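# Re-stand the toppled block row and close it up

## Task

Set each block from the toppled row back up on one of its long edges, with the blocks pressed against one another face to face in a single straight line that contains only those blocks, then release them.

## Robot and tools

Robot: two arms, left_arm and right_arm, each with six revolute joints and a parallel two-finger gripper. Base positions in the scene frame: left_arm at (-0.009, +0.346, 0) m, right_arm at (-0.049, -0.336, 0) m, both nearly unrotated. The names are just labels, not image sides.

Scene frame: origin on the table surface midway between the arms, +x out over the table, +z up, left_arm on the +y side. The gripper's fingers extend along its own +z axis and close along its y axis. The reported end_effector_position is the point between the finger pads, roughly 1 cm short of the tips; at long reach it may be somewhat off.

Joint order (used in every command row and every per-joint list in results): shoulder (joint2), elbow (joint3), wrist roll (joint6), wrist pitch (joint4), waist (joint1), wrist yaw (joint5). Stated ranges in radians: shoulder 0.000 to 3.142, elbow 0.000 to 3.019, wrist roll -2.094 to 2.094, wrist pitch -1.693 to 1.571, waist -2.880 to 2.880, wrist yaw -1.571 to 1.571. True ends can differ by up to 0.019 rad. A target beyond a range by more than 0.019 rad (and further out than the current angle) makes the call be rejected; targets beyond the true end are clipped, and the result may print "joint sent to its limit" (its absence does not prove there is room).

Row layout: one flat list of 14 numbers covering both arms, always all 14 even if one arm is idle: left_arm's six joint angles in the order above then its gripper opening, followed by right_arm's six angles and opening. Angles are absolute target joint angles in radians (not offsets). Opening is a scale from -1 (closed) to +1 (fully open, about 0.094 m gap). To keep a joint still, resend the value shown for it in "Joint targets".

Tools:
- execute_actions(actions): a list of actions run in sequence; each action is a list of up to 15 rows, one row per 1/30 s control step; if fewer than 15 rows are given the final row repeats to fill the action. An empty list just returns the current state and images.
- move(target, speed, blocking): target is one 14-number row of absolute joint angles and openings. All joints interpolate together so they finish at the same time, which makes the hand trace a curve; duration is held between 0.5 and 10 s. speed (0.01 to 2 rad/s, default 0.5) caps the fastest-moving joint. It does not avoid obstacles or the other arm. Finger values are applied at the start. With blocking=false the call returns after 0.5 s while motion continues; poll with wait(0), and no other motion command is accepted until the move has ended (or call stop). The extra "move:" line reports the outcome (done, off_target, moving, held, fault), limits=held or limits=none, and per arm the joint farthest from its target.
- wait(seconds): 0 to 10 s with commands held; returns early if a running move ends.
- stop(): brakes a running move; the fingers keep moving.
- zoom_image(camera, region): enlarges [x0, y0, x1, y1] pixels (at most 504x504) of the latest image from cam_head_left, cam_head_right, cam_left_wrist or cam_right_wrist.
- read_manual(section): licence texts only; no motion.
- finished_scene(scene): give the current scene number; ends it irreversibly and reports success. Only call it once the blocks are set and released.

Motion limits: each step, a joint's target is kept within a set distance of its measured angle (waist 0.264, shoulder 0.32, elbow 0.276, wrist pitch 0.33, wrist yaw 0.186, wrist roll 0.522 rad), and targets are scaled back if they would shift the hand more than 70 mm from its current place. So distant goals need several actions; a partly done motion may stall and must be commanded again. "joint command not followed" means the clearance check altered or blocked some joint targets.

Results: a state line per arm with the gripper position (m) and quat_wxyz in the scene frame; Joint positions and Joint velocities per arm in the joint order plus finger gap (m); Joint targets currently driven; grip_measured (opening on the command scale, each gripper may read up to about 1 mm off); step readings with HELD marking steps where an arm was held back; four camera images (504x504 each), with calibration given per camera in OpenCV conventions (head cameras pinhole, wrist cameras fisheye, T_world_to_cam in metres).

Gripping: to hold something, command an opening below grip_measured, about 0.03 lower for a firm grip, less for a light one. Per-pad force limit is roughly 50 to 62 N, with a brief spike at first contact.

Cautions: nothing may go off the table. Avoid drops, slips, slams and forceful pushes; faster contact hits harder and aiming further past contact presses harder. Keep the arms from striking or pressing each other. Objects may be briefly tugged or nudged by outside forces. Long holding warms motors: a MOTOR HOT line appears at 85 °C, and at 100 °C that arm goes limp (OVER-TEMPERATURE FAULT). Any FAULT line means an arm stopped. The simulation keeps running while you compose replies, holding the last command.

Each tool is called after "Call:" as name(argument=value, ...) on one line, values as JSON.

## Session

Call:
execute_actions(actions=[])

Scene clock: 0.00 s.
left_arm: end_effector_position=(+0.5698, +0.7559, +0.1263) grip_measured=+1.000 end_effector_quat_wxyz=(-0.126, +0.652, -0.618, +0.420) | right_arm: end_effector_position=(+0.4272, +0.1218, +0.2491) grip_measured=+1.000 end_effector_quat_wxyz=(+0.382, +0.208, +0.899, +0.062)
Joint names: [shoulder, elbow, wrist roll, wrist pitch, waist, wrist yaw]
Joint positions: left_arm=[ 2.091  1.76  -0.992 -0.873  0.841  0.851  0.094] | right_arm=[ 1.79   1.656  1.205 -0.925  0.828  0.637  0.094]
Joint velocities: left_arm=[-0.005 -0.002  0.007 -0.007 -0.005 -0.022  0.   ] | right_arm=[-0.024  0.002  0.022 -0.012 -0.015 -0.081  0.   ]
Joint targets: left_arm=[2.085 1.786 -0.992 -0.870 0.841 0.851] | right_arm=[1.796 1.682 1.205 -0.923 0.828 0.637]

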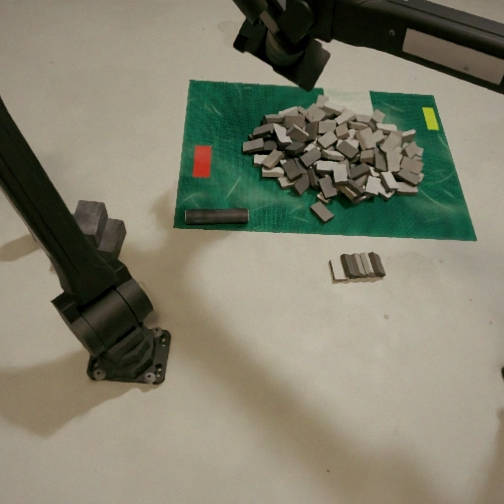

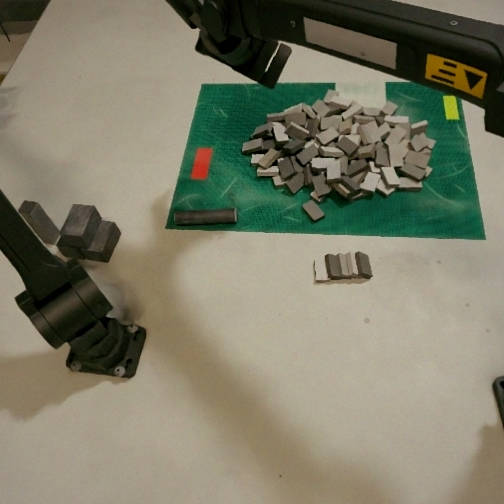

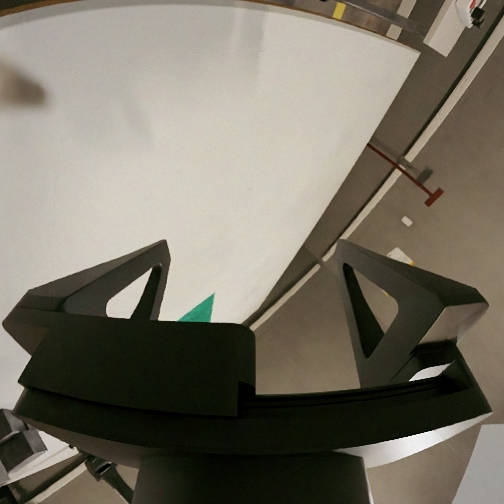

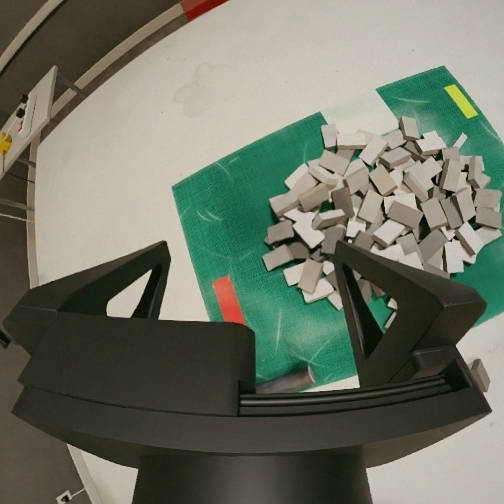

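Call:
zoom_image(camera="cam_head_left", region=[310, 230, 410, 300])

Call:
zoom_image(camera="cam_head_right", region=[295, 230, 395, 300])

Region (310, 230, 410, 300) of cam_head_left's 504x504 image, scaled by 5.040, with more detail than that image has; it fills the top 353 rows of this view, and the rest is white.

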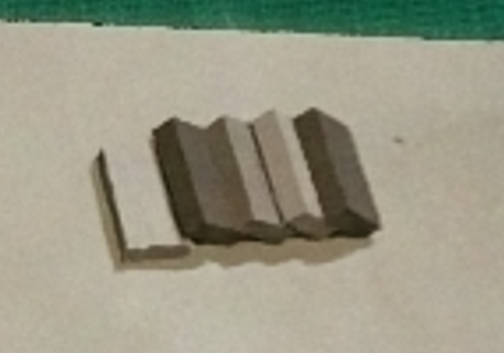

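Region (295, 230, 395, 300) of cam_head_right's 504x504 image, scaled by 5.040, with more detail than that image has; it fills the top 353 rows of this view, and the rest is white.

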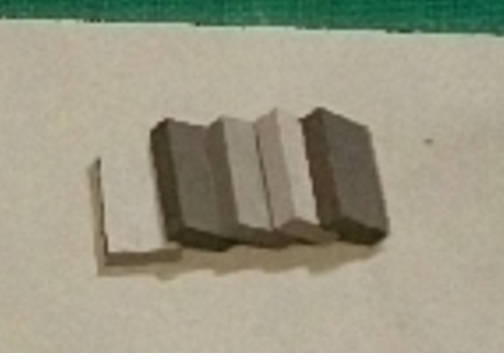

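Call:
move(target=[2.085,1.786,-0.992,-0.87,0.841,0.851,1,1.425,0.985,0.74,-1.112,0.80,0,1], speed=1)

Scene clock: 6.13 s.
left_arm: end_effector_position=(+0.5698, +0.7559, +0.1263) grip_measured=+1.000 end_effector_quat_wxyz=(-0.126, +0.652, -0.618, +0.420) | right_arm: end_effector_position=(+0.1870, -0.0361, +0.1024) grip_measured=+1.000 end_effector_quat_wxyz=(+0.005, -0.079, +0.997, +0.003)
Joint names: [shoulder, elbow, wrist roll, wrist pitch, waist, wrist yaw]
Joint positions: left_arm=[ 2.091  1.76  -0.992 -0.873  0.841  0.851  0.094] | right_arm=[ 1.43   0.978  0.749 -1.109  0.813  0.003  0.094]
Joint velocities: left_arm=[ 0.015 -0.012 -0.11  -0.002 -0.024 -0.007  0.   ] | right_arm=[ 0.005  0.017 -0.037  0.002 -0.015  0.022  0.   ]
Joint targets: left_arm=[2.085 1.786 -0.992 -0.870 0.841 0.851] | right_arm=[1.425 0.985 0.740 -1.112 0.800 -0.000]
move: off_target (left_arm); limits=none; left_arm: farthest joint: the elbow, 0.026 radians from its target (0.026 radians at the start); right_arm: farthest joint: the waist, 0.013 radians from its target (0.028 radians at the start)
camera_calibration (this result's frames):
cam_right_wrist: T_world_to_cam=[[0.17011, -0.985401, -0.00686483, -0.0685037], [-0.80254, -0.142578, 0.579311, 0.0911323], [-0.571833, -0.0930374, -0.815077, 0.31108], [0, 0, 0, 1]] pos_world=[0.262676, -0.0255681, 0.20029]

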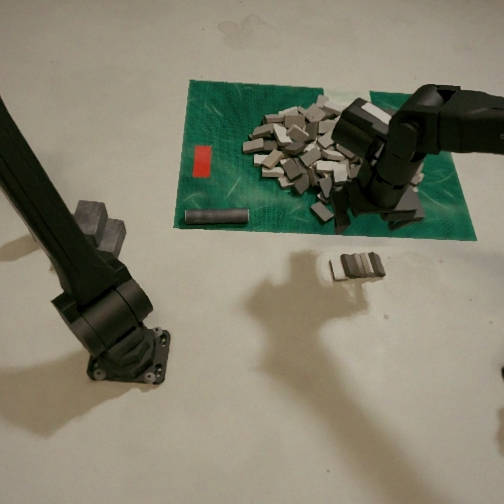

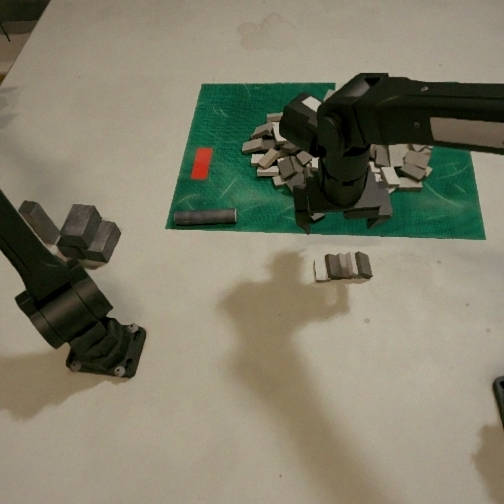

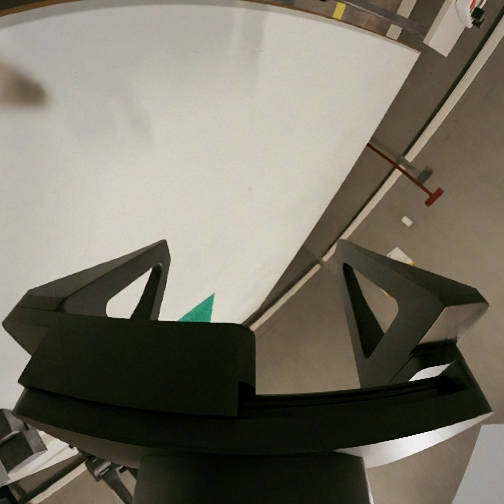

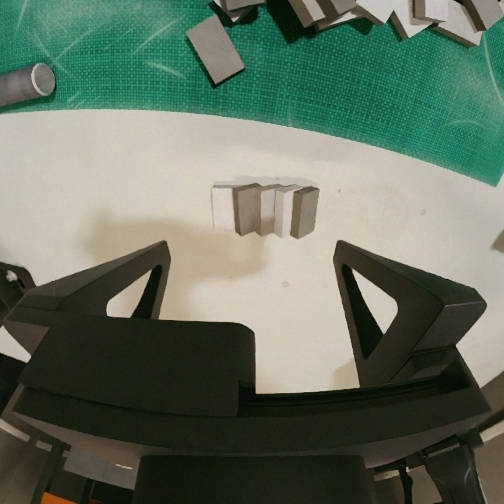

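Call:
move(target=[2.085,1.786,-0.992,-0.87,0.841,0.851,1,1.471,0.845,0.76,-0.93,0.822,0,1])

Scene clock: 8.67 s.
left_arm: end_effector_position=(+0.5698, +0.7559, +0.1263) grip_measured=+1.000 end_effector_quat_wxyz=(-0.126, +0.652, -0.618, +0.420) | right_arm: end_effector_position=(+0.1746, -0.0519, +0.0466) grip_measured=+1.000 end_effector_quat_wxyz=(+0.005, -0.078, +0.997, +0.003)
Joint names: [shoulder, elbow, wrist roll, wrist pitch, waist, wrist yaw]
Joint positions: left_arm=[ 2.091  1.76  -0.992 -0.873  0.841  0.851  0.094] | right_arm=[ 1.462  0.842  0.752 -0.94   0.813  0.003  0.094]
Joint velocities: left_arm=[-0.005  0.017 -0.081 -0.002 -0.005  0.007  0.   ] | right_arm=[-0.005  0.007  0.037  0.002  0.005  0.007  0.   ]
Joint targets: left_arm=[2.085 1.786 -0.992 -0.870 0.841 0.851] | right_arm=[1.471 0.845 0.760 -0.930 0.822 0.000]
move: off_target (left_arm); limits=none; left_arm: farthest joint: the elbow, 0.026 radians from its target (0.026 radians at the start); right_arm: farthest joint: the wrist pitch, 0.010 radians from its target (0.179 radians at the start)
camera_calibration (this result's frames):
cam_right_wrist: T_world_to_cam=[[0.167105, -0.985911, -0.00740818, -0.0818841], [-0.803232, -0.140492, 0.578861, 0.111527], [-0.571746, -0.0907803, -0.815393, 0.257119], [0, 0, 0, 1]] pos_world=[0.250272, -0.0417205, 0.144488]

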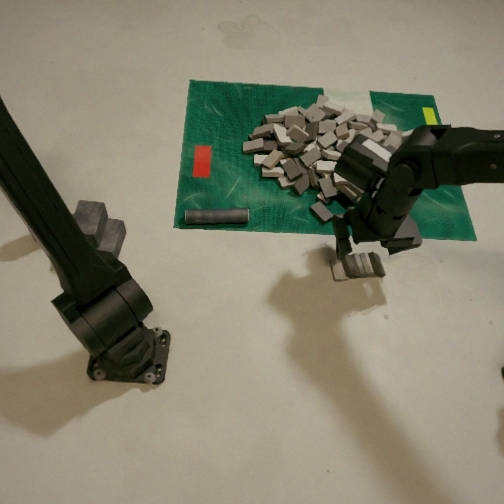

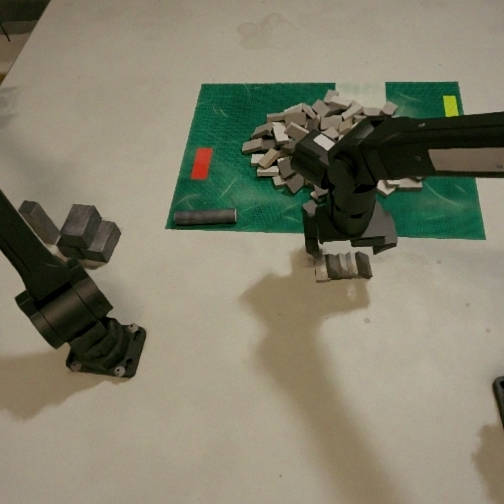

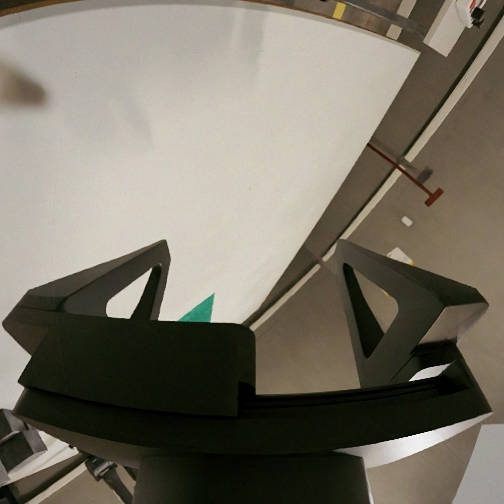

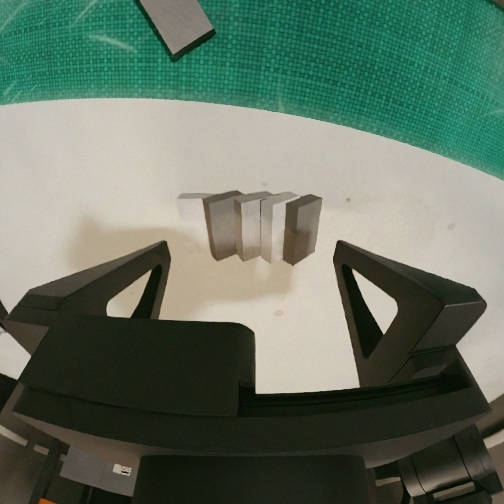

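Call:
move(target=[2.085,1.786,-0.992,-0.87,0.841,0.851,1,1.524,0.806,0.76,-0.85,0.822,0,1], speed=0.15)

Call:
execute_actions(actions=[[[2.085,1.786,-0.992,-0.87,0.841,0.851,1,1.524,0.806,0.76,-0.85,0.822,0,0.85]],[[2.085,1.786,-0.992,-0.87,0.841,0.851,1,1.524,0.806,0.76,-0.85,0.822,0,0.7]],[[2.085,1.786,-0.992,-0.87,0.841,0.851,1,1.524,0.806,0.76,-0.85,0.822,0,0.6]]])

Scene clock: 12.03 s.
left_arm: end_effector_position=(+0.5698, +0.7559, +0.1263) grip_measured=+1.000 end_effector_quat_wxyz=(-0.126, +0.652, -0.618, +0.420) | right_arm: end_effector_position=(+0.1737, -0.0531, +0.0201) grip_measured=+1.000 end_effector_quat_wxyz=(+0.004, -0.078, +0.997, +0.002)
Joint names: [shoulder, elbow, wrist roll, wrist pitch, waist, wrist yaw]
Joint positions: left_arm=[ 2.091  1.76  -0.992 -0.873  0.841  0.851  0.094] | right_arm=[ 1.51   0.808  0.752 -0.86   0.813  0.003  0.094]
Joint velocities: left_arm=[-0.005 -0.007 -0.007 -0.007 -0.005  0.022  0.   ] | right_arm=[-0.015 -0.027 -0.022 -0.002 -0.005 -0.007  0.   ]
Joint targets: left_arm=[2.085 1.786 -0.992 -0.870 0.841 0.851] | right_arm=[1.524 0.806 0.760 -0.850 0.822 -0.000]
move: off_target (left_arm); limits=none; left_arm: farthest joint: the elbow, 0.026 radians from its target (0.026 radians at the start); right_arm: farthest joint: the shoulder, 0.014 radians from its target (0.062 radians at the start)
camera_calibration (this result's frames):
cam_right_wrist: T_world_to_cam=[[0.167096, -0.985923, -0.00586544, -0.0831373], [-0.802415, -0.139447, 0.580245, 0.125788], [-0.572895, -0.09225, -0.814421, 0.235026], [0, 0, 0, 1]] pos_world=[0.249471, -0.0427451, 0.117935]

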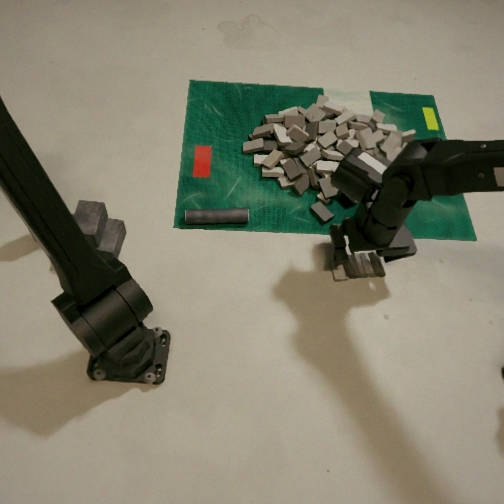

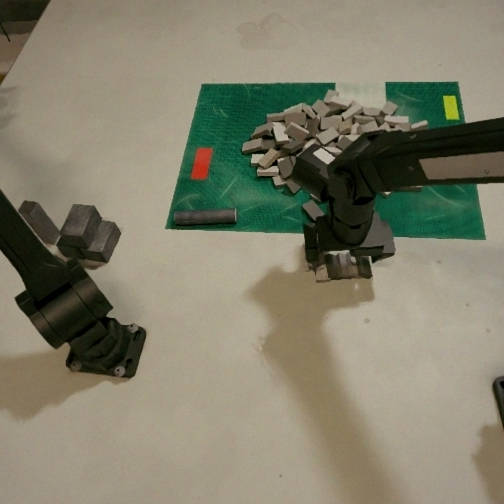

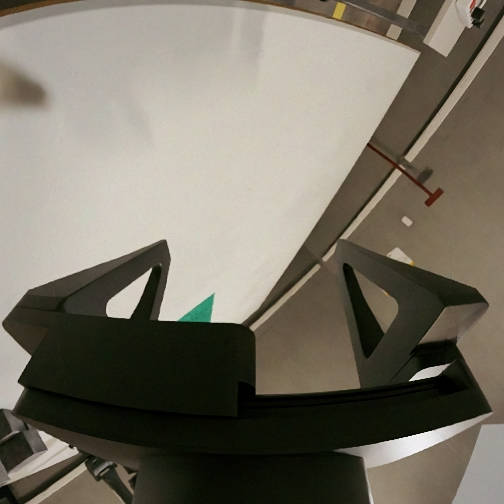

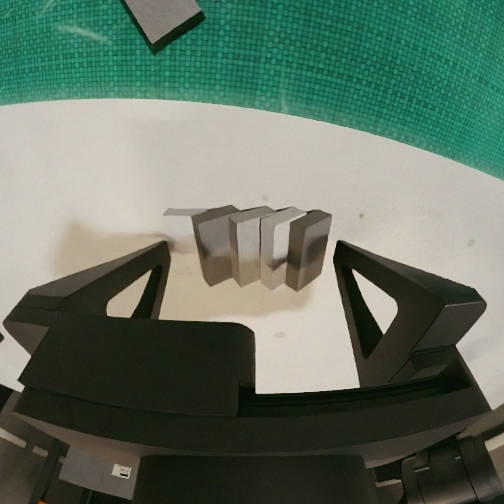

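Scene clock: 13.53 s.
left_arm: end_effector_position=(+0.5698, +0.7559, +0.1263) grip_measured=+1.000 end_effector_quat_wxyz=(-0.126, +0.652, -0.618, +0.420) | right_arm: end_effector_position=(+0.1737, -0.0531, +0.0201) grip_measured=+0.603 end_effector_quat_wxyz=(+0.004, -0.078, +0.997, +0.002)
Joint names: [shoulder, elbow, wrist roll, wrist pitch, waist, wrist yaw]
Joint positions: left_arm=[ 2.091  1.76  -0.992 -0.873  0.841  0.851  0.094] | right_arm=[ 1.51   0.808  0.752 -0.86   0.813  0.003  0.075]
Joint velocities: left_arm=[-0.005 -0.012  0.007  0.002 -0.005 -0.007  0.   ] | right_arm=[-0.015  0.002  0.007  0.022 -0.005 -0.037  0.   ]
Joint targets: left_arm=[2.085 1.786 -0.992 -0.870 0.841 0.851] | right_arm=[1.524 0.806 0.760 -0.850 0.822 0.000]
Step readings (joint positions; steps 1 to 15: 1st action; 16 to 30: 2nd action; 31 to 45: 3rd action):
0: left_arm=[2.091 1.760 -0.992 -0.873 0.841 0.851] | right_arm=[1.510 0.808 0.752 -0.860 0.813 0.003]
1: left_arm=[2.091 1.760 -0.992 -0.873 0.841 0.851] | right_arm=[1.510 0.808 0.752 -0.860 0.813 0.003]
2: left_arm=[2.091 1.760 -0.992 -0.873 0.841 0.851] | right_arm=[1.510 0.808 0.752 -0.860 0.813 0.003]
4: left_arm=[2.091 1.760 -0.992 -0.873 0.841 0.851] | right_arm=[1.510 0.808 0.752 -0.860 0.813 0.003]
8: left_arm=[2.091 1.760 -0.992 -0.873 0.841 0.851] | right_arm=[1.510 0.808 0.752 -0.860 0.813 0.003]
15: left_arm=[2.091 1.760 -0.992 -0.873 0.841 0.851] | right_arm=[1.510 0.808 0.752 -0.860 0.813 0.003]
16: left_arm=[2.091 1.760 -0.992 -0.873 0.841 0.851] | right_arm=[1.510 0.808 0.752 -0.860 0.813 0.003]
17: left_arm=[2.091 1.760 -0.992 -0.873 0.841 0.851] | right_arm=[1.510 0.808 0.752 -0.860 0.813 0.003]
19: left_arm=[2.091 1.760 -0.992 -0.873 0.841 0.851] | right_arm=[1.510 0.808 0.752 -0.860 0.813 0.003]
23: left_arm=[2.091 1.760 -0.992 -0.873 0.841 0.851] | right_arm=[1.510 0.808 0.752 -0.860 0.813 0.003]
30: left_arm=[2.091 1.760 -0.992 -0.873 0.841 0.851] | right_arm=[1.510 0.808 0.752 -0.860 0.813 0.003]
31: left_arm=[2.091 1.760 -0.992 -0.873 0.841 0.851] | right_arm=[1.510 0.808 0.752 -0.860 0.813 0.003]
32: left_arm=[2.091 1.760 -0.992 -0.873 0.841 0.851] | right_arm=[1.510 0.808 0.752 -0.860 0.813 0.003]
34: left_arm=[2.091 1.760 -0.992 -0.873 0.841 0.851] | right_arm=[1.510 0.808 0.752 -0.860 0.813 0.003]
38: left_arm=[2.091 1.760 -0.992 -0.873 0.841 0.851] | right_arm=[1.510 0.808 0.752 -0.860 0.813 0.003]
45: Joint positions above
camera_calibration (this result's frames):
cam_right_wrist: T_world_to_cam=[[0.167096, -0.985923, -0.00586544, -0.0831373], [-0.802415, -0.139447, 0.580245, 0.125788], [-0.572895, -0.09225, -0.814421, 0.235026], [0, 0, 0, 1]] pos_world=[0.249471, -0.0427451, 0.117935]

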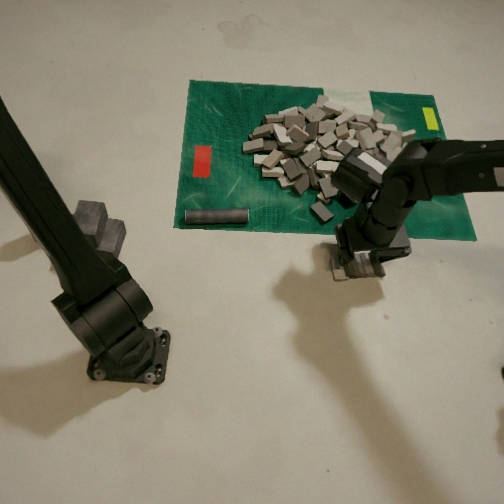

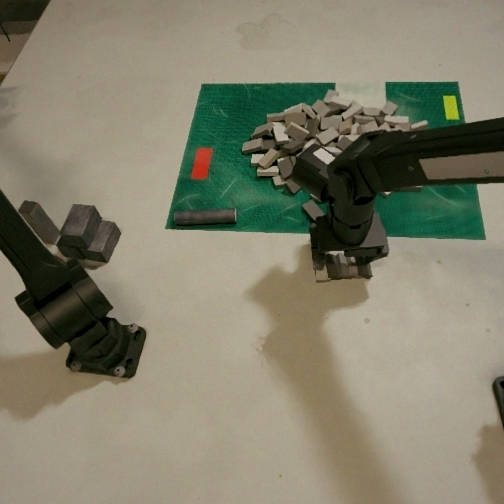

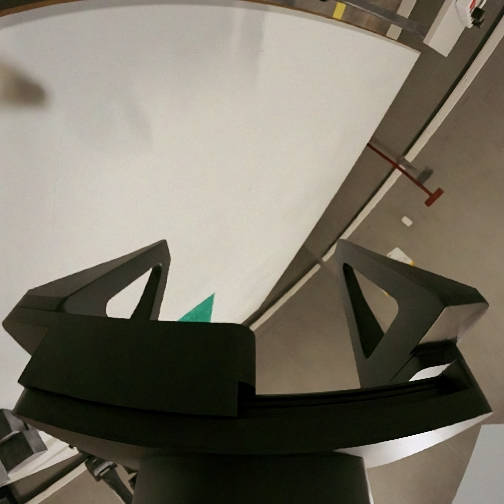

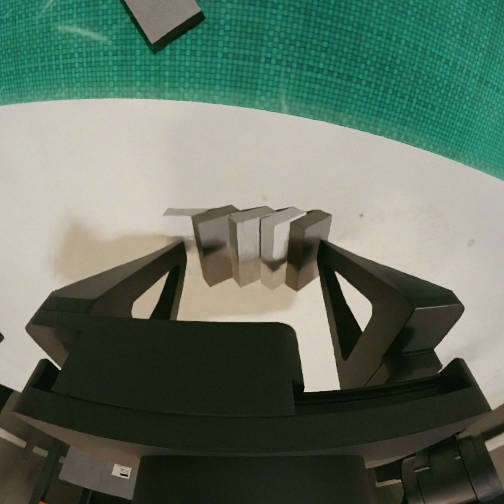

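Call:
move(target=[2.085,1.786,-0.992,-0.87,0.841,0.851,1,1.455,0.738,0.68,-0.845,0.732,0,1], speed=0.05)

Scene clock: 17.23 s.
left_arm: end_effector_position=(+0.5698, +0.7559, +0.1263) grip_measured=+1.000 end_effector_quat_wxyz=(-0.126, +0.652, -0.618, +0.420) | right_arm: end_effector_position=(+0.1767, -0.0812, +0.0205) grip_measured=+1.000 end_effector_quat_wxyz=(+0.004, -0.079, +0.997, +0.007)
Joint names: [shoulder, elbow, wrist roll, wrist pitch, waist, wrist yaw]
Joint positions: left_arm=[ 2.091  1.76  -0.992 -0.873  0.841  0.851  0.094] | right_arm=[ 1.458  0.751  0.688 -0.849  0.752 -0.005  0.094]
Joint velocities: left_arm=[-0.024 -0.002 -0.037 -0.002 -0.005  0.037  0.   ] | right_arm=[-0.015  0.002 -0.066 -0.002 -0.024 -0.037  0.   ]
Joint targets: left_arm=[2.085 1.786 -0.992 -0.870 0.841 0.851] | right_arm=[1.455 0.738 0.680 -0.845 0.732 0.000]
move: off_target (left_arm); limits=none; left_arm: farthest joint: the elbow, 0.026 radians from its target (0.026 radians at the start); right_arm: farthest joint: the waist, 0.020 radians from its target (0.081 radians at the start)
camera_calibration (this result's frames):
cam_right_wrist: T_world_to_cam=[[0.169798, -0.985363, -0.0150896, -0.111486], [-0.801234, -0.146951, 0.580025, 0.123248], [-0.573753, -0.0863965, -0.814459, 0.235093], [0, 0, 0, 1]] pos_world=[0.252566, -0.0714314, 0.118304]

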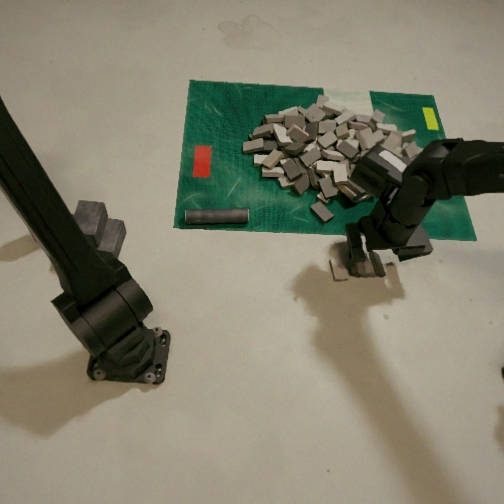

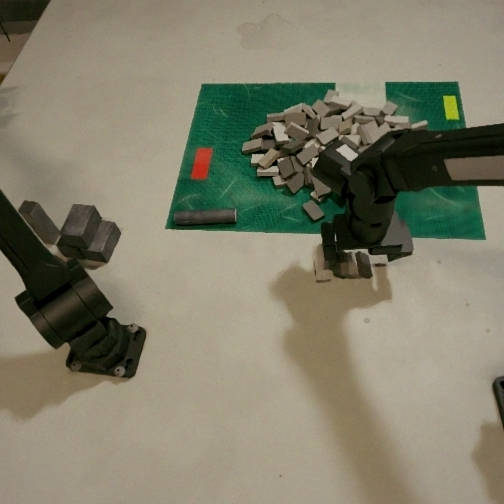

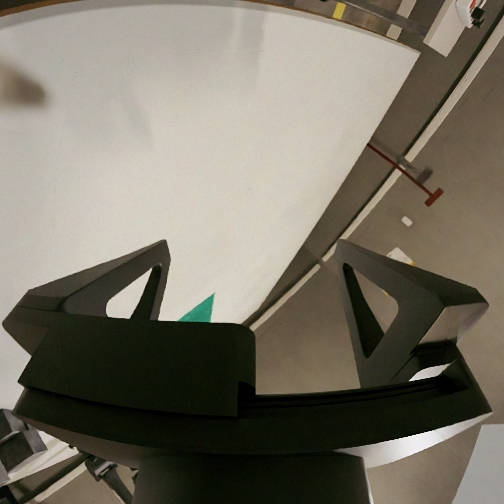

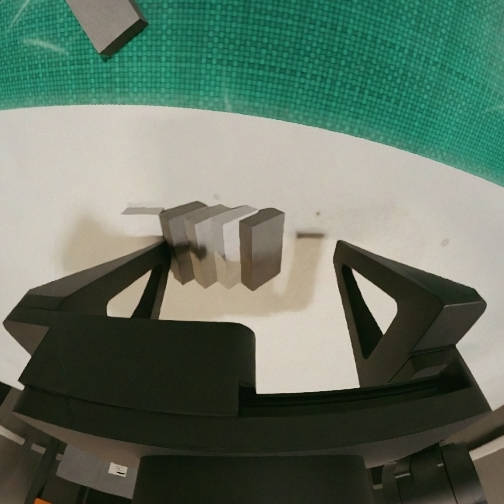

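Call:
execute_actions(actions=[[[2.085,1.786,-0.992,-0.87,0.841,0.851,1,1.48,0.738,0.68,-0.83,0.732,0,0.9]],[[2.085,1.786,-0.992,-0.87,0.841,0.851,1,1.48,0.738,0.68,-0.83,0.732,0,0.8]],[[2.085,1.786,-0.992,-0.87,0.841,0.851,1,1.48,0.738,0.68,-0.83,0.732,0,0.7]],[[2.085,1.786,-0.992,-0.87,0.841,0.851,1,1.48,0.738,0.68,-0.83,0.732,0,0.6]]])

Call:
zoom_image(camera="cam_right_wrist", region=[100, 170, 380, 330])

Scene clock: 20.57 s.
left_arm: end_effector_position=(+0.5698, +0.7559, +0.1263) grip_measured=+1.000 end_effector_quat_wxyz=(-0.126, +0.652, -0.618, +0.420) | right_arm: end_effector_position=(+0.1790, -0.0772, +0.0204) grip_measured=+0.604 end_effector_quat_wxyz=(+0.008, -0.080, +0.997, +0.016)
Joint names: [shoulder, elbow, wrist roll, wrist pitch, waist, wrist yaw]
Joint positions: left_arm=[ 2.091  1.76  -0.992 -0.873  0.841  0.851  0.094] | right_arm=[ 1.458  0.75   0.685 -0.829  0.751 -0.011  0.075]
Joint velocities: left_arm=[-0.015 -0.022 -0.007  0.012 -0.015 -0.037  0.   ] | right_arm=[-0.015 -0.002  0.066  0.007 -0.015  0.066 -0.   ]
Joint targets: left_arm=[2.085 1.786 -0.992 -0.870 0.841 0.851] | right_arm=[1.480 0.738 0.680 -0.830 0.732 -0.000]
Step readings (joint positions; steps 1 to 15: 1st action; 16 to 30: 2nd action; 31 to 45: 3rd action; 46 to 60: 4th action):
0: left_arm=[2.091 1.760 -0.992 -0.873 0.841 0.851] | right_arm=[1.458 0.751 0.688 -0.849 0.752 -0.005]
1: left_arm=[2.091 1.760 -0.992 -0.873 0.841 0.851] | right_arm=[1.458 0.751 0.688 -0.847 0.752 -0.006]
2: left_arm=[2.091 1.760 -0.992 -0.873 0.841 0.851] | right_arm=[1.458 0.751 0.687 -0.843 0.751 -0.006]
4: left_arm=[2.091 1.760 -0.992 -0.873 0.841 0.851] | right_arm=[1.458 0.750 0.686 -0.839 0.751 -0.006]
8: left_arm=[2.091 1.760 -0.992 -0.873 0.841 0.851] | right_arm=[1.458 0.750 0.686 -0.838 0.751 -0.006]
15: left_arm=[2.091 1.760 -0.992 -0.873 0.841 0.851] | right_arm=[1.458 0.750 0.685 -0.838 0.751 -0.006]
16: left_arm=[2.091 1.760 -0.992 -0.873 0.841 0.851] | right_arm=[1.458 0.750 0.685 -0.837 0.751 -0.008]
17: left_arm=[2.091 1.760 -0.992 -0.873 0.841 0.851] | right_arm=[1.458 0.750 0.685 -0.835 0.751 -0.008]
19: left_arm=[2.091 1.760 -0.992 -0.873 0.841 0.851] | right_arm=[1.458 0.750 0.685 -0.835 0.751 -0.008]
23: left_arm=[2.091 1.760 -0.992 -0.873 0.841 0.851] | right_arm=[1.458 0.750 0.685 -0.835 0.751 -0.008]
30: left_arm=[2.091 1.760 -0.992 -0.873 0.841 0.851] | right_arm=[1.458 0.750 0.685 -0.835 0.751 -0.008]
31: left_arm=[2.091 1.760 -0.992 -0.873 0.841 0.851] | right_arm=[1.458 0.750 0.685 -0.834 0.751 -0.009]
32: left_arm=[2.091 1.760 -0.992 -0.873 0.841 0.851] | right_arm=[1.458 0.750 0.685 -0.833 0.751 -0.009]
34: left_arm=[2.091 1.760 -0.992 -0.873 0.841 0.851] | right_arm=[1.458 0.750 0.685 -0.832 0.751 -0.010]
38: left_arm=[2.091 1.760 -0.992 -0.873 0.841 0.851] | right_arm=[1.458 0.750 0.685 -0.832 0.751 -0.010]
45: left_arm=[2.091 1.760 -0.992 -0.873 0.841 0.851] | right_arm=[1.458 0.750 0.685 -0.832 0.751 -0.010]
46: left_arm=[2.091 1.760 -0.992 -0.873 0.841 0.851] | right_arm=[1.458 0.750 0.685 -0.831 0.751 -0.011]
47: left_arm=[2.091 1.760 -0.992 -0.873 0.841 0.851] | right_arm=[1.458 0.750 0.685 -0.830 0.751 -0.011]
49: left_arm=[2.091 1.760 -0.992 -0.873 0.841 0.851] | right_arm=[1.458 0.750 0.685 -0.829 0.751 -0.011]
53: left_arm=[2.091 1.760 -0.992 -0.873 0.841 0.851] | right_arm=[1.458 0.750 0.685 -0.829 0.751 -0.011]
60: Joint positions above
camera_calibration (this result's frames):
cam_right_wrist: T_world_to_cam=[[0.172019, -0.984563, -0.0323147, -0.107942], [-0.805276, -0.159438, 0.571061, 0.125675], [-0.567398, -0.072211, -0.820271, 0.236747], [0, 0, 0, 1]] pos_world=[0.254101, -0.0691431, 0.118941]

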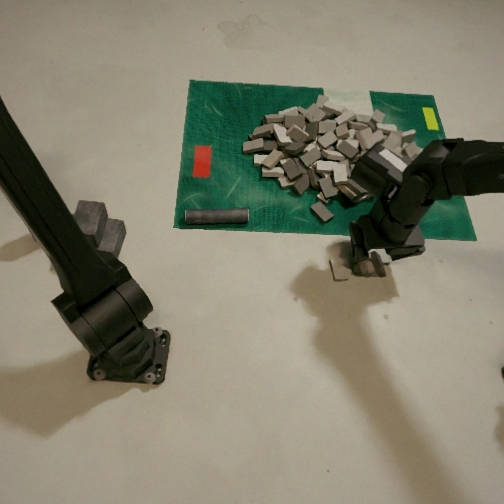

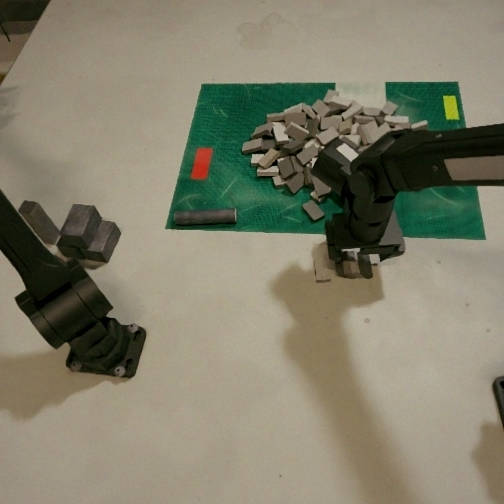

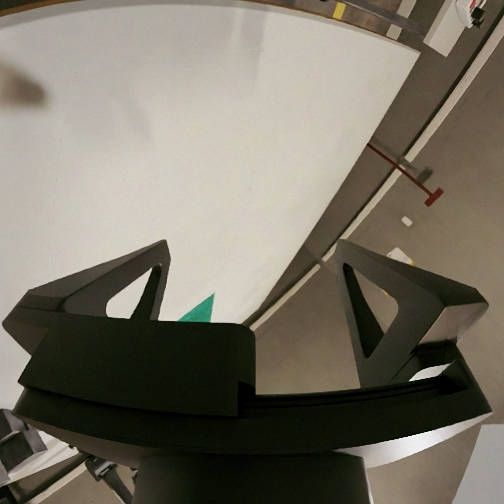

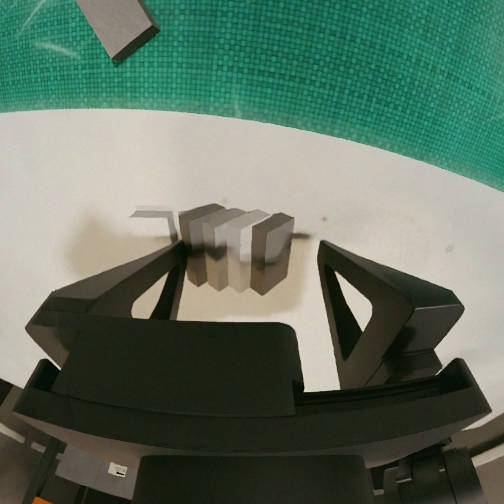

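Region (100, 170, 380, 330) of cam_right_wrist's 504x504 image, scaled by 1.800, with more detail than that image has; it fills the top 288 rows of this view, and the rest is white.

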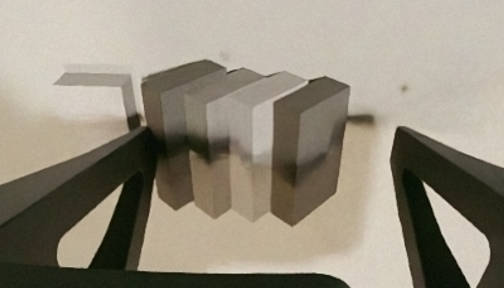

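Slid clear of the flat one, held by the finger. Lower and keep closing.

Call:
execute_actions(actions=[[[2.085,1.786,-0.992,-0.87,0.841,0.851,1,1.5,0.738,0.68,-0.84,0.74,0,0.5]],[[2.085,1.786,-0.992,-0.87,0.841,0.851,1,1.5,0.738,0.68,-0.84,0.74,0,0.4]],[[2.085,1.786,-0.992,-0.87,0.841,0.851,1,1.5,0.738,0.68,-0.84,0.74,0,0.3]],[[2.085,1.786,-0.992,-0.87,0.841,0.851,1,1.5,0.738,0.68,-0.84,0.74,0,0.2]],[[2.085,1.786,-0.992,-0.87,0.841,0.851,1,1.5,0.738,0.68,-0.84,0.74,0,0.1]],[[2.085,1.786,-0.992,-0.87,0.841,0.851,1,1.5,0.738,0.68,-0.84,0.74,0,0.0]]])

Call:
zoom_image(camera="cam_right_wrist", region=[100, 170, 380, 330])

Scene clock: 25.17 s.
left_arm: end_effector_position=(+0.5698, +0.7559, +0.1263) grip_measured=+1.000 end_effector_quat_wxyz=(-0.126, +0.652, -0.618, +0.420) | right_arm: end_effector_position=(+0.1791, -0.0734, +0.0221) grip_measured=+0.004 end_effector_quat_wxyz=(+0.006, -0.081, +0.996, +0.023)
Joint names: [shoulder, elbow, wrist roll, wrist pitch, waist, wrist yaw]
Joint positions: left_arm=[ 2.091  1.76  -0.992 -0.873  0.841  0.851  0.094] | right_arm=[ 1.458  0.755  0.684 -0.828  0.751 -0.025  0.047]
Joint velocities: left_arm=[ 0.005  0.002  0.022  0.012 -0.005 -0.007  0.   ] | right_arm=[ 0.015  0.002 -0.051 -0.012 -0.015 -0.051 -0.001]
Joint targets: left_arm=[2.085 1.786 -0.992 -0.870 0.841 0.851] | right_arm=[1.500 0.738 0.680 -0.840 0.740 0.000]
Step readings (joint positions; steps 1 to 15: 1st action; 16 to 30: 2nd action; 31 to 45: 3rd action; 46 to 60: 4th action; 61 to 75: 5th action; 76 to 90: 6th action):
0: left_arm=[2.091 1.760 -0.992 -0.873 0.841 0.851] | right_arm=[1.458 0.750 0.685 -0.829 0.751 -0.011]
1: left_arm=[2.091 1.760 -0.992 -0.873 0.841 0.851] | right_arm=[1.458 0.750 0.685 -0.829 0.751 -0.013]
2: left_arm=[2.091 1.760 -0.992 -0.873 0.841 0.851] | right_arm=[1.458 0.750 0.685 -0.829 0.751 -0.013]
4: left_arm=[2.091 1.760 -0.992 -0.873 0.841 0.851] | right_arm=[1.458 0.750 0.685 -0.829 0.751 -0.013]
8: left_arm=[2.091 1.760 -0.992 -0.873 0.841 0.851] | right_arm=[1.458 0.750 0.685 -0.829 0.751 -0.013]
15: left_arm=[2.091 1.760 -0.992 -0.873 0.841 0.851] | right_arm=[1.458 0.750 0.685 -0.829 0.751 -0.013]
16: left_arm=[2.091 1.760 -0.992 -0.873 0.841 0.851] | right_arm=[1.458 0.750 0.685 -0.829 0.751 -0.015]
17: left_arm=[2.091 1.760 -0.992 -0.873 0.841 0.851] | right_arm=[1.458 0.750 0.685 -0.829 0.751 -0.015]
19: left_arm=[2.091 1.760 -0.992 -0.873 0.841 0.851] | right_arm=[1.458 0.750 0.685 -0.829 0.751 -0.016]
23: left_arm=[2.091 1.760 -0.992 -0.873 0.841 0.851] | right_arm=[1.458 0.750 0.685 -0.829 0.751 -0.016]
30: left_arm=[2.091 1.760 -0.992 -0.873 0.841 0.851] | right_arm=[1.458 0.750 0.685 -0.829 0.751 -0.016]
31: left_arm=[2.091 1.760 -0.992 -0.873 0.841 0.851] | right_arm=[1.458 0.751 0.685 -0.829 0.751 -0.018]
32: left_arm=[2.091 1.760 -0.992 -0.873 0.841 0.851] | right_arm=[1.458 0.752 0.685 -0.829 0.751 -0.018]
34: left_arm=[2.091 1.760 -0.992 -0.873 0.841 0.851] | right_arm=[1.458 0.752 0.685 -0.829 0.751 -0.018]
38: left_arm=[2.091 1.760 -0.992 -0.873 0.841 0.851] | right_arm=[1.458 0.752 0.685 -0.829 0.751 -0.018]
45: left_arm=[2.091 1.760 -0.992 -0.873 0.841 0.851] | right_arm=[1.458 0.752 0.685 -0.829 0.751 -0.018]
46: left_arm=[2.091 1.760 -0.992 -0.873 0.841 0.851] | right_arm=[1.458 0.752 0.685 -0.828 0.751 -0.020]
47: left_arm=[2.091 1.760 -0.992 -0.873 0.841 0.851] | right_arm=[1.458 0.753 0.685 -0.828 0.751 -0.020]
49: left_arm=[2.091 1.760 -0.992 -0.873 0.841 0.851] | right_arm=[1.458 0.753 0.685 -0.828 0.751 -0.021]
53: left_arm=[2.091 1.760 -0.992 -0.873 0.841 0.851] | right_arm=[1.458 0.753 0.685 -0.828 0.751 -0.021]
60: left_arm=[2.091 1.760 -0.992 -0.873 0.841 0.851] | right_arm=[1.458 0.753 0.685 -0.828 0.751 -0.021]
61: left_arm=[2.091 1.760 -0.992 -0.873 0.841 0.851] | right_arm=[1.458 0.753 0.685 -0.828 0.751 -0.023]
62: left_arm=[2.091 1.760 -0.992 -0.873 0.841 0.851] | right_arm=[1.458 0.754 0.685 -0.828 0.751 -0.023]
64: left_arm=[2.091 1.760 -0.992 -0.873 0.841 0.851] | right_arm=[1.458 0.754 0.685 -0.828 0.751 -0.023]
68: left_arm=[2.091 1.760 -0.992 -0.873 0.841 0.851] | right_arm=[1.458 0.754 0.685 -0.828 0.751 -0.023]
75: left_arm=[2.091 1.760 -0.992 -0.873 0.841 0.851] | right_arm=[1.458 0.754 0.685 -0.828 0.751 -0.023]
76: left_arm=[2.091 1.760 -0.992 -0.873 0.841 0.851] | right_arm=[1.458 0.755 0.685 -0.828 0.751 -0.024]
77: left_arm=[2.091 1.760 -0.992 -0.873 0.841 0.851] | right_arm=[1.458 0.755 0.684 -0.828 0.751 -0.025]
79: left_arm=[2.091 1.760 -0.992 -0.873 0.841 0.851] | right_arm=[1.458 0.755 0.684 -0.828 0.751 -0.025]
83: left_arm=[2.091 1.760 -0.992 -0.873 0.841 0.851] | right_arm=[1.458 0.755 0.684 -0.828 0.751 -0.025]
90: Joint positions above
camera_calibration (this result's frames):
cam_right_wrist: T_world_to_cam=[[0.173034, -0.983791, -0.0470673, -0.104029], [-0.801671, -0.168441, 0.573543, 0.1241], [-0.572174, -0.0615098, -0.817822, 0.240057], [0, 0, 0, 1]] pos_world=[0.254843, -0.0666731, 0.120251]

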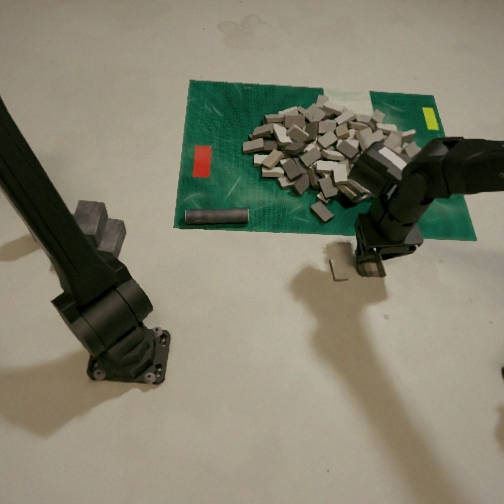

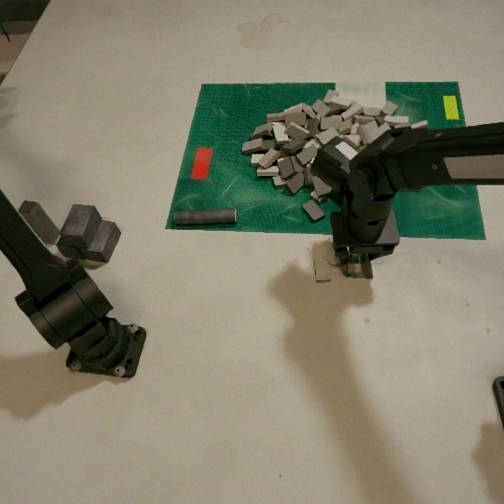

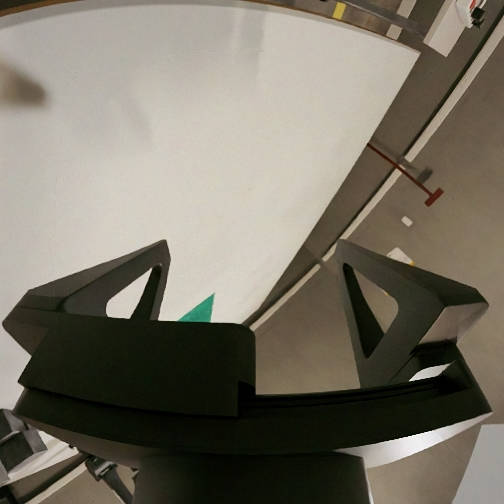

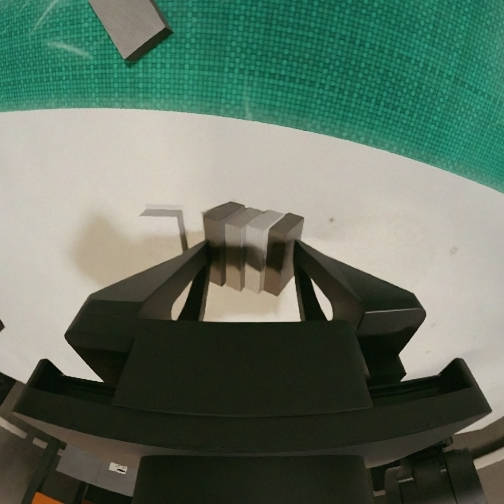

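Region (100, 170, 380, 330) of cam_right_wrist's 504x504 image, scaled by 1.800, with more detail than that image has; it fills the top 288 rows of this view, and the rest is white.

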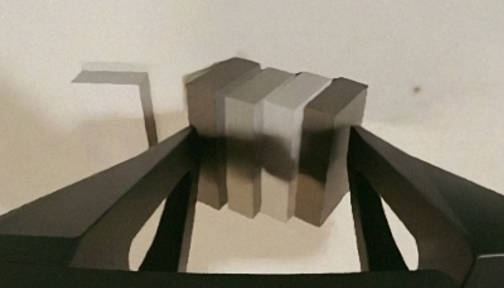

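Call:
execute_actions(actions=[[[2.085,1.786,-0.992,-0.87,0.841,0.851,1,1.45,0.755,0.68,-0.85,0.745,0,-0.08]],[[2.085,1.786,-0.992,-0.87,0.841,0.851,1,1.45,0.755,0.68,-0.85,0.745,0,-0.16]],[[2.085,1.786,-0.992,-0.87,0.841,0.851,1,1.45,0.755,0.68,-0.85,0.745,0,-0.24]],[[2.085,1.786,-0.992,-0.87,0.841,0.851,1,1.45,0.755,0.68,-0.85,0.745,0,-0.32]]])

Call:
zoom_image(camera="cam_right_wrist", region=[100, 170, 380, 330])

Scene clock: 29.37 s.
left_arm: end_effector_position=(+0.5698, +0.7559, +0.1263) grip_measured=+1.000 end_effector_quat_wxyz=(-0.126, +0.652, -0.618, +0.420) | right_arm: end_effector_position=(+0.1811, -0.0789, +0.0264) grip_measured=-0.316 end_effector_quat_wxyz=(+0.014, -0.080, +0.997, +0.011)
Joint names: [shoulder, elbow, wrist roll, wrist pitch, waist, wrist yaw]
Joint positions: left_arm=[ 2.091  1.76  -0.992 -0.873  0.841  0.851  0.094] | right_arm=[ 1.444  0.756  0.684 -0.847  0.751  0.003  0.032]
Joint velocities: left_arm=[-0.024  0.012 -0.066 -0.007 -0.005  0.037  0.   ] | right_arm=[-0.005  0.017 -0.081 -0.012  0.015  0.022 -0.001]
Joint targets: left_arm=[2.085 1.786 -0.992 -0.870 0.841 0.851] | right_arm=[1.450 0.755 0.680 -0.850 0.745 -0.000]
Step readings (joint positions; steps 1 to 15: 1st action; 16 to 30: 2nd action; 31 to 45: 3rd action; 46 to 60: 4th action):
0: left_arm=[2.091 1.760 -0.992 -0.873 0.841 0.851] | right_arm=[1.458 0.755 0.684 -0.828 0.751 -0.025]
1: left_arm=[2.091 1.760 -0.992 -0.873 0.841 0.851] | right_arm=[1.455 0.757 0.684 -0.829 0.751 -0.026]
2: left_arm=[2.091 1.760 -0.992 -0.873 0.841 0.851] | right_arm=[1.451 0.757 0.684 -0.831 0.751 -0.019]
4: left_arm=[2.091 1.760 -0.992 -0.873 0.841 0.851] | right_arm=[1.446 0.757 0.684 -0.839 0.751 -0.006]
8: left_arm=[2.091 1.760 -0.992 -0.873 0.841 0.851] | right_arm=[1.446 0.756 0.684 -0.842 0.751 -0.002]
15: left_arm=[2.091 1.760 -0.992 -0.873 0.841 0.851] | right_arm=[1.446 0.756 0.684 -0.842 0.751 -0.002]
16: left_arm=[2.091 1.760 -0.992 -0.873 0.841 0.851] | right_arm=[1.446 0.756 0.684 -0.842 0.751 -0.001]
17: left_arm=[2.091 1.760 -0.992 -0.873 0.841 0.851] | right_arm=[1.446 0.756 0.684 -0.842 0.751 -0.001]
19: left_arm=[2.091 1.760 -0.992 -0.873 0.841 0.851] | right_arm=[1.446 0.756 0.684 -0.842 0.751 -0.001]
23: left_arm=[2.091 1.760 -0.992 -0.873 0.841 0.851] | right_arm=[1.446 0.756 0.684 -0.842 0.751 -0.001]
30: left_arm=[2.091 1.760 -0.992 -0.873 0.841 0.851] | right_arm=[1.446 0.756 0.684 -0.842 0.751 -0.001]
31: left_arm=[2.091 1.760 -0.992 -0.873 0.841 0.851] | right_arm=[1.446 0.756 0.684 -0.842 0.751 -0.000]
32: left_arm=[2.091 1.760 -0.992 -0.873 0.841 0.851] | right_arm=[1.445 0.756 0.684 -0.845 0.751 0.002]
34: left_arm=[2.091 1.760 -0.992 -0.873 0.841 0.851] | right_arm=[1.444 0.756 0.684 -0.845 0.751 0.002]
38: left_arm=[2.091 1.760 -0.992 -0.873 0.841 0.851] | right_arm=[1.444 0.756 0.684 -0.845 0.751 0.002]
45: left_arm=[2.091 1.760 -0.992 -0.873 0.841 0.851] | right_arm=[1.444 0.756 0.684 -0.845 0.751 0.002]
46: left_arm=[2.091 1.760 -0.992 -0.873 0.841 0.851] | right_arm=[1.444 0.756 0.684 -0.846 0.751 0.003]
47: left_arm=[2.091 1.760 -0.992 -0.873 0.841 0.851] | right_arm=[1.444 0.756 0.684 -0.846 0.751 0.003]
49: left_arm=[2.091 1.760 -0.992 -0.873 0.841 0.851] | right_arm=[1.444 0.756 0.684 -0.846 0.751 0.003]
53: left_arm=[2.091 1.760 -0.992 -0.873 0.841 0.851] | right_arm=[1.444 0.756 0.684 -0.847 0.751 0.003]
60: Joint positions above
camera_calibration (this result's frames):
cam_right_wrist: T_world_to_cam=[[0.172597, -0.98475, -0.0218413, -0.110175], [-0.812277, -0.15484, 0.562344, 0.125522], [-0.557151, -0.0793181, -0.826615, 0.240481], [0, 0, 0, 1]] pos_world=[0.254959, -0.0699844, 0.125792]

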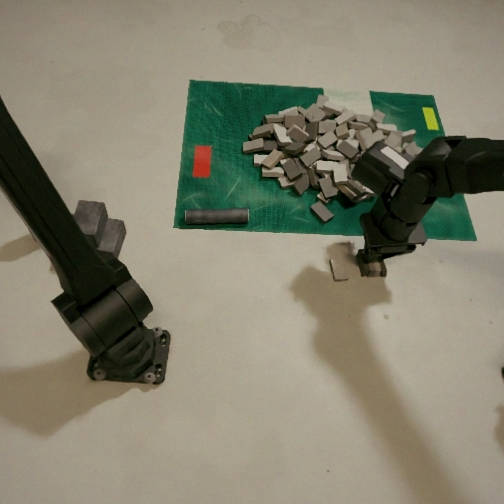

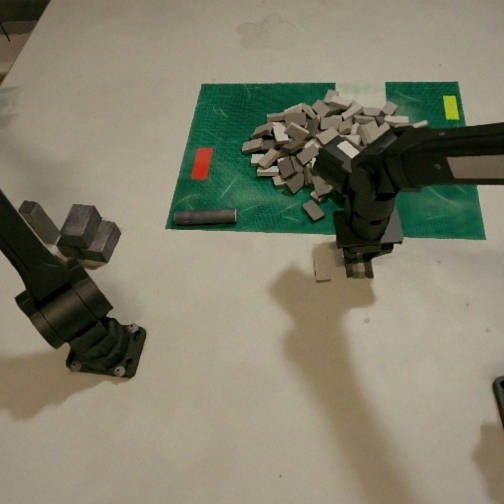

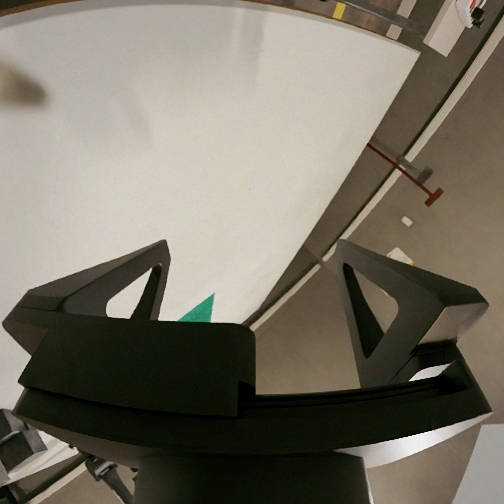

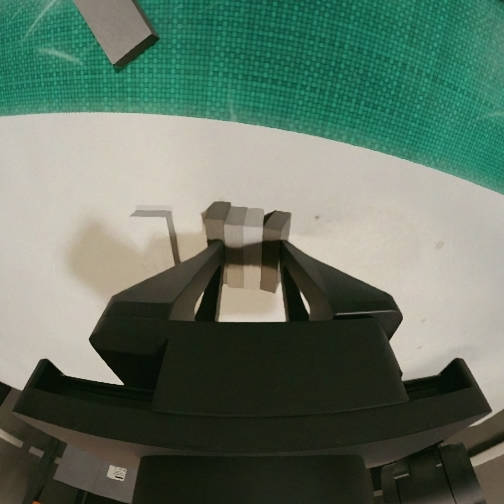

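Region (100, 170, 380, 330) of cam_right_wrist's 504x504 image, scaled by 1.800, with more detail than that image has; it fills the top 288 rows of this view, and the rest is white.

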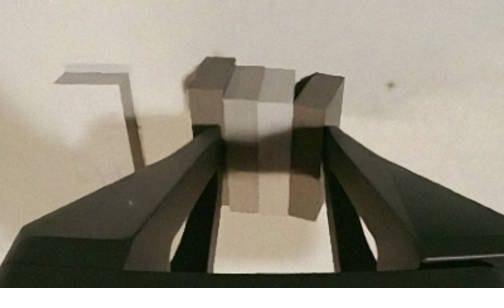

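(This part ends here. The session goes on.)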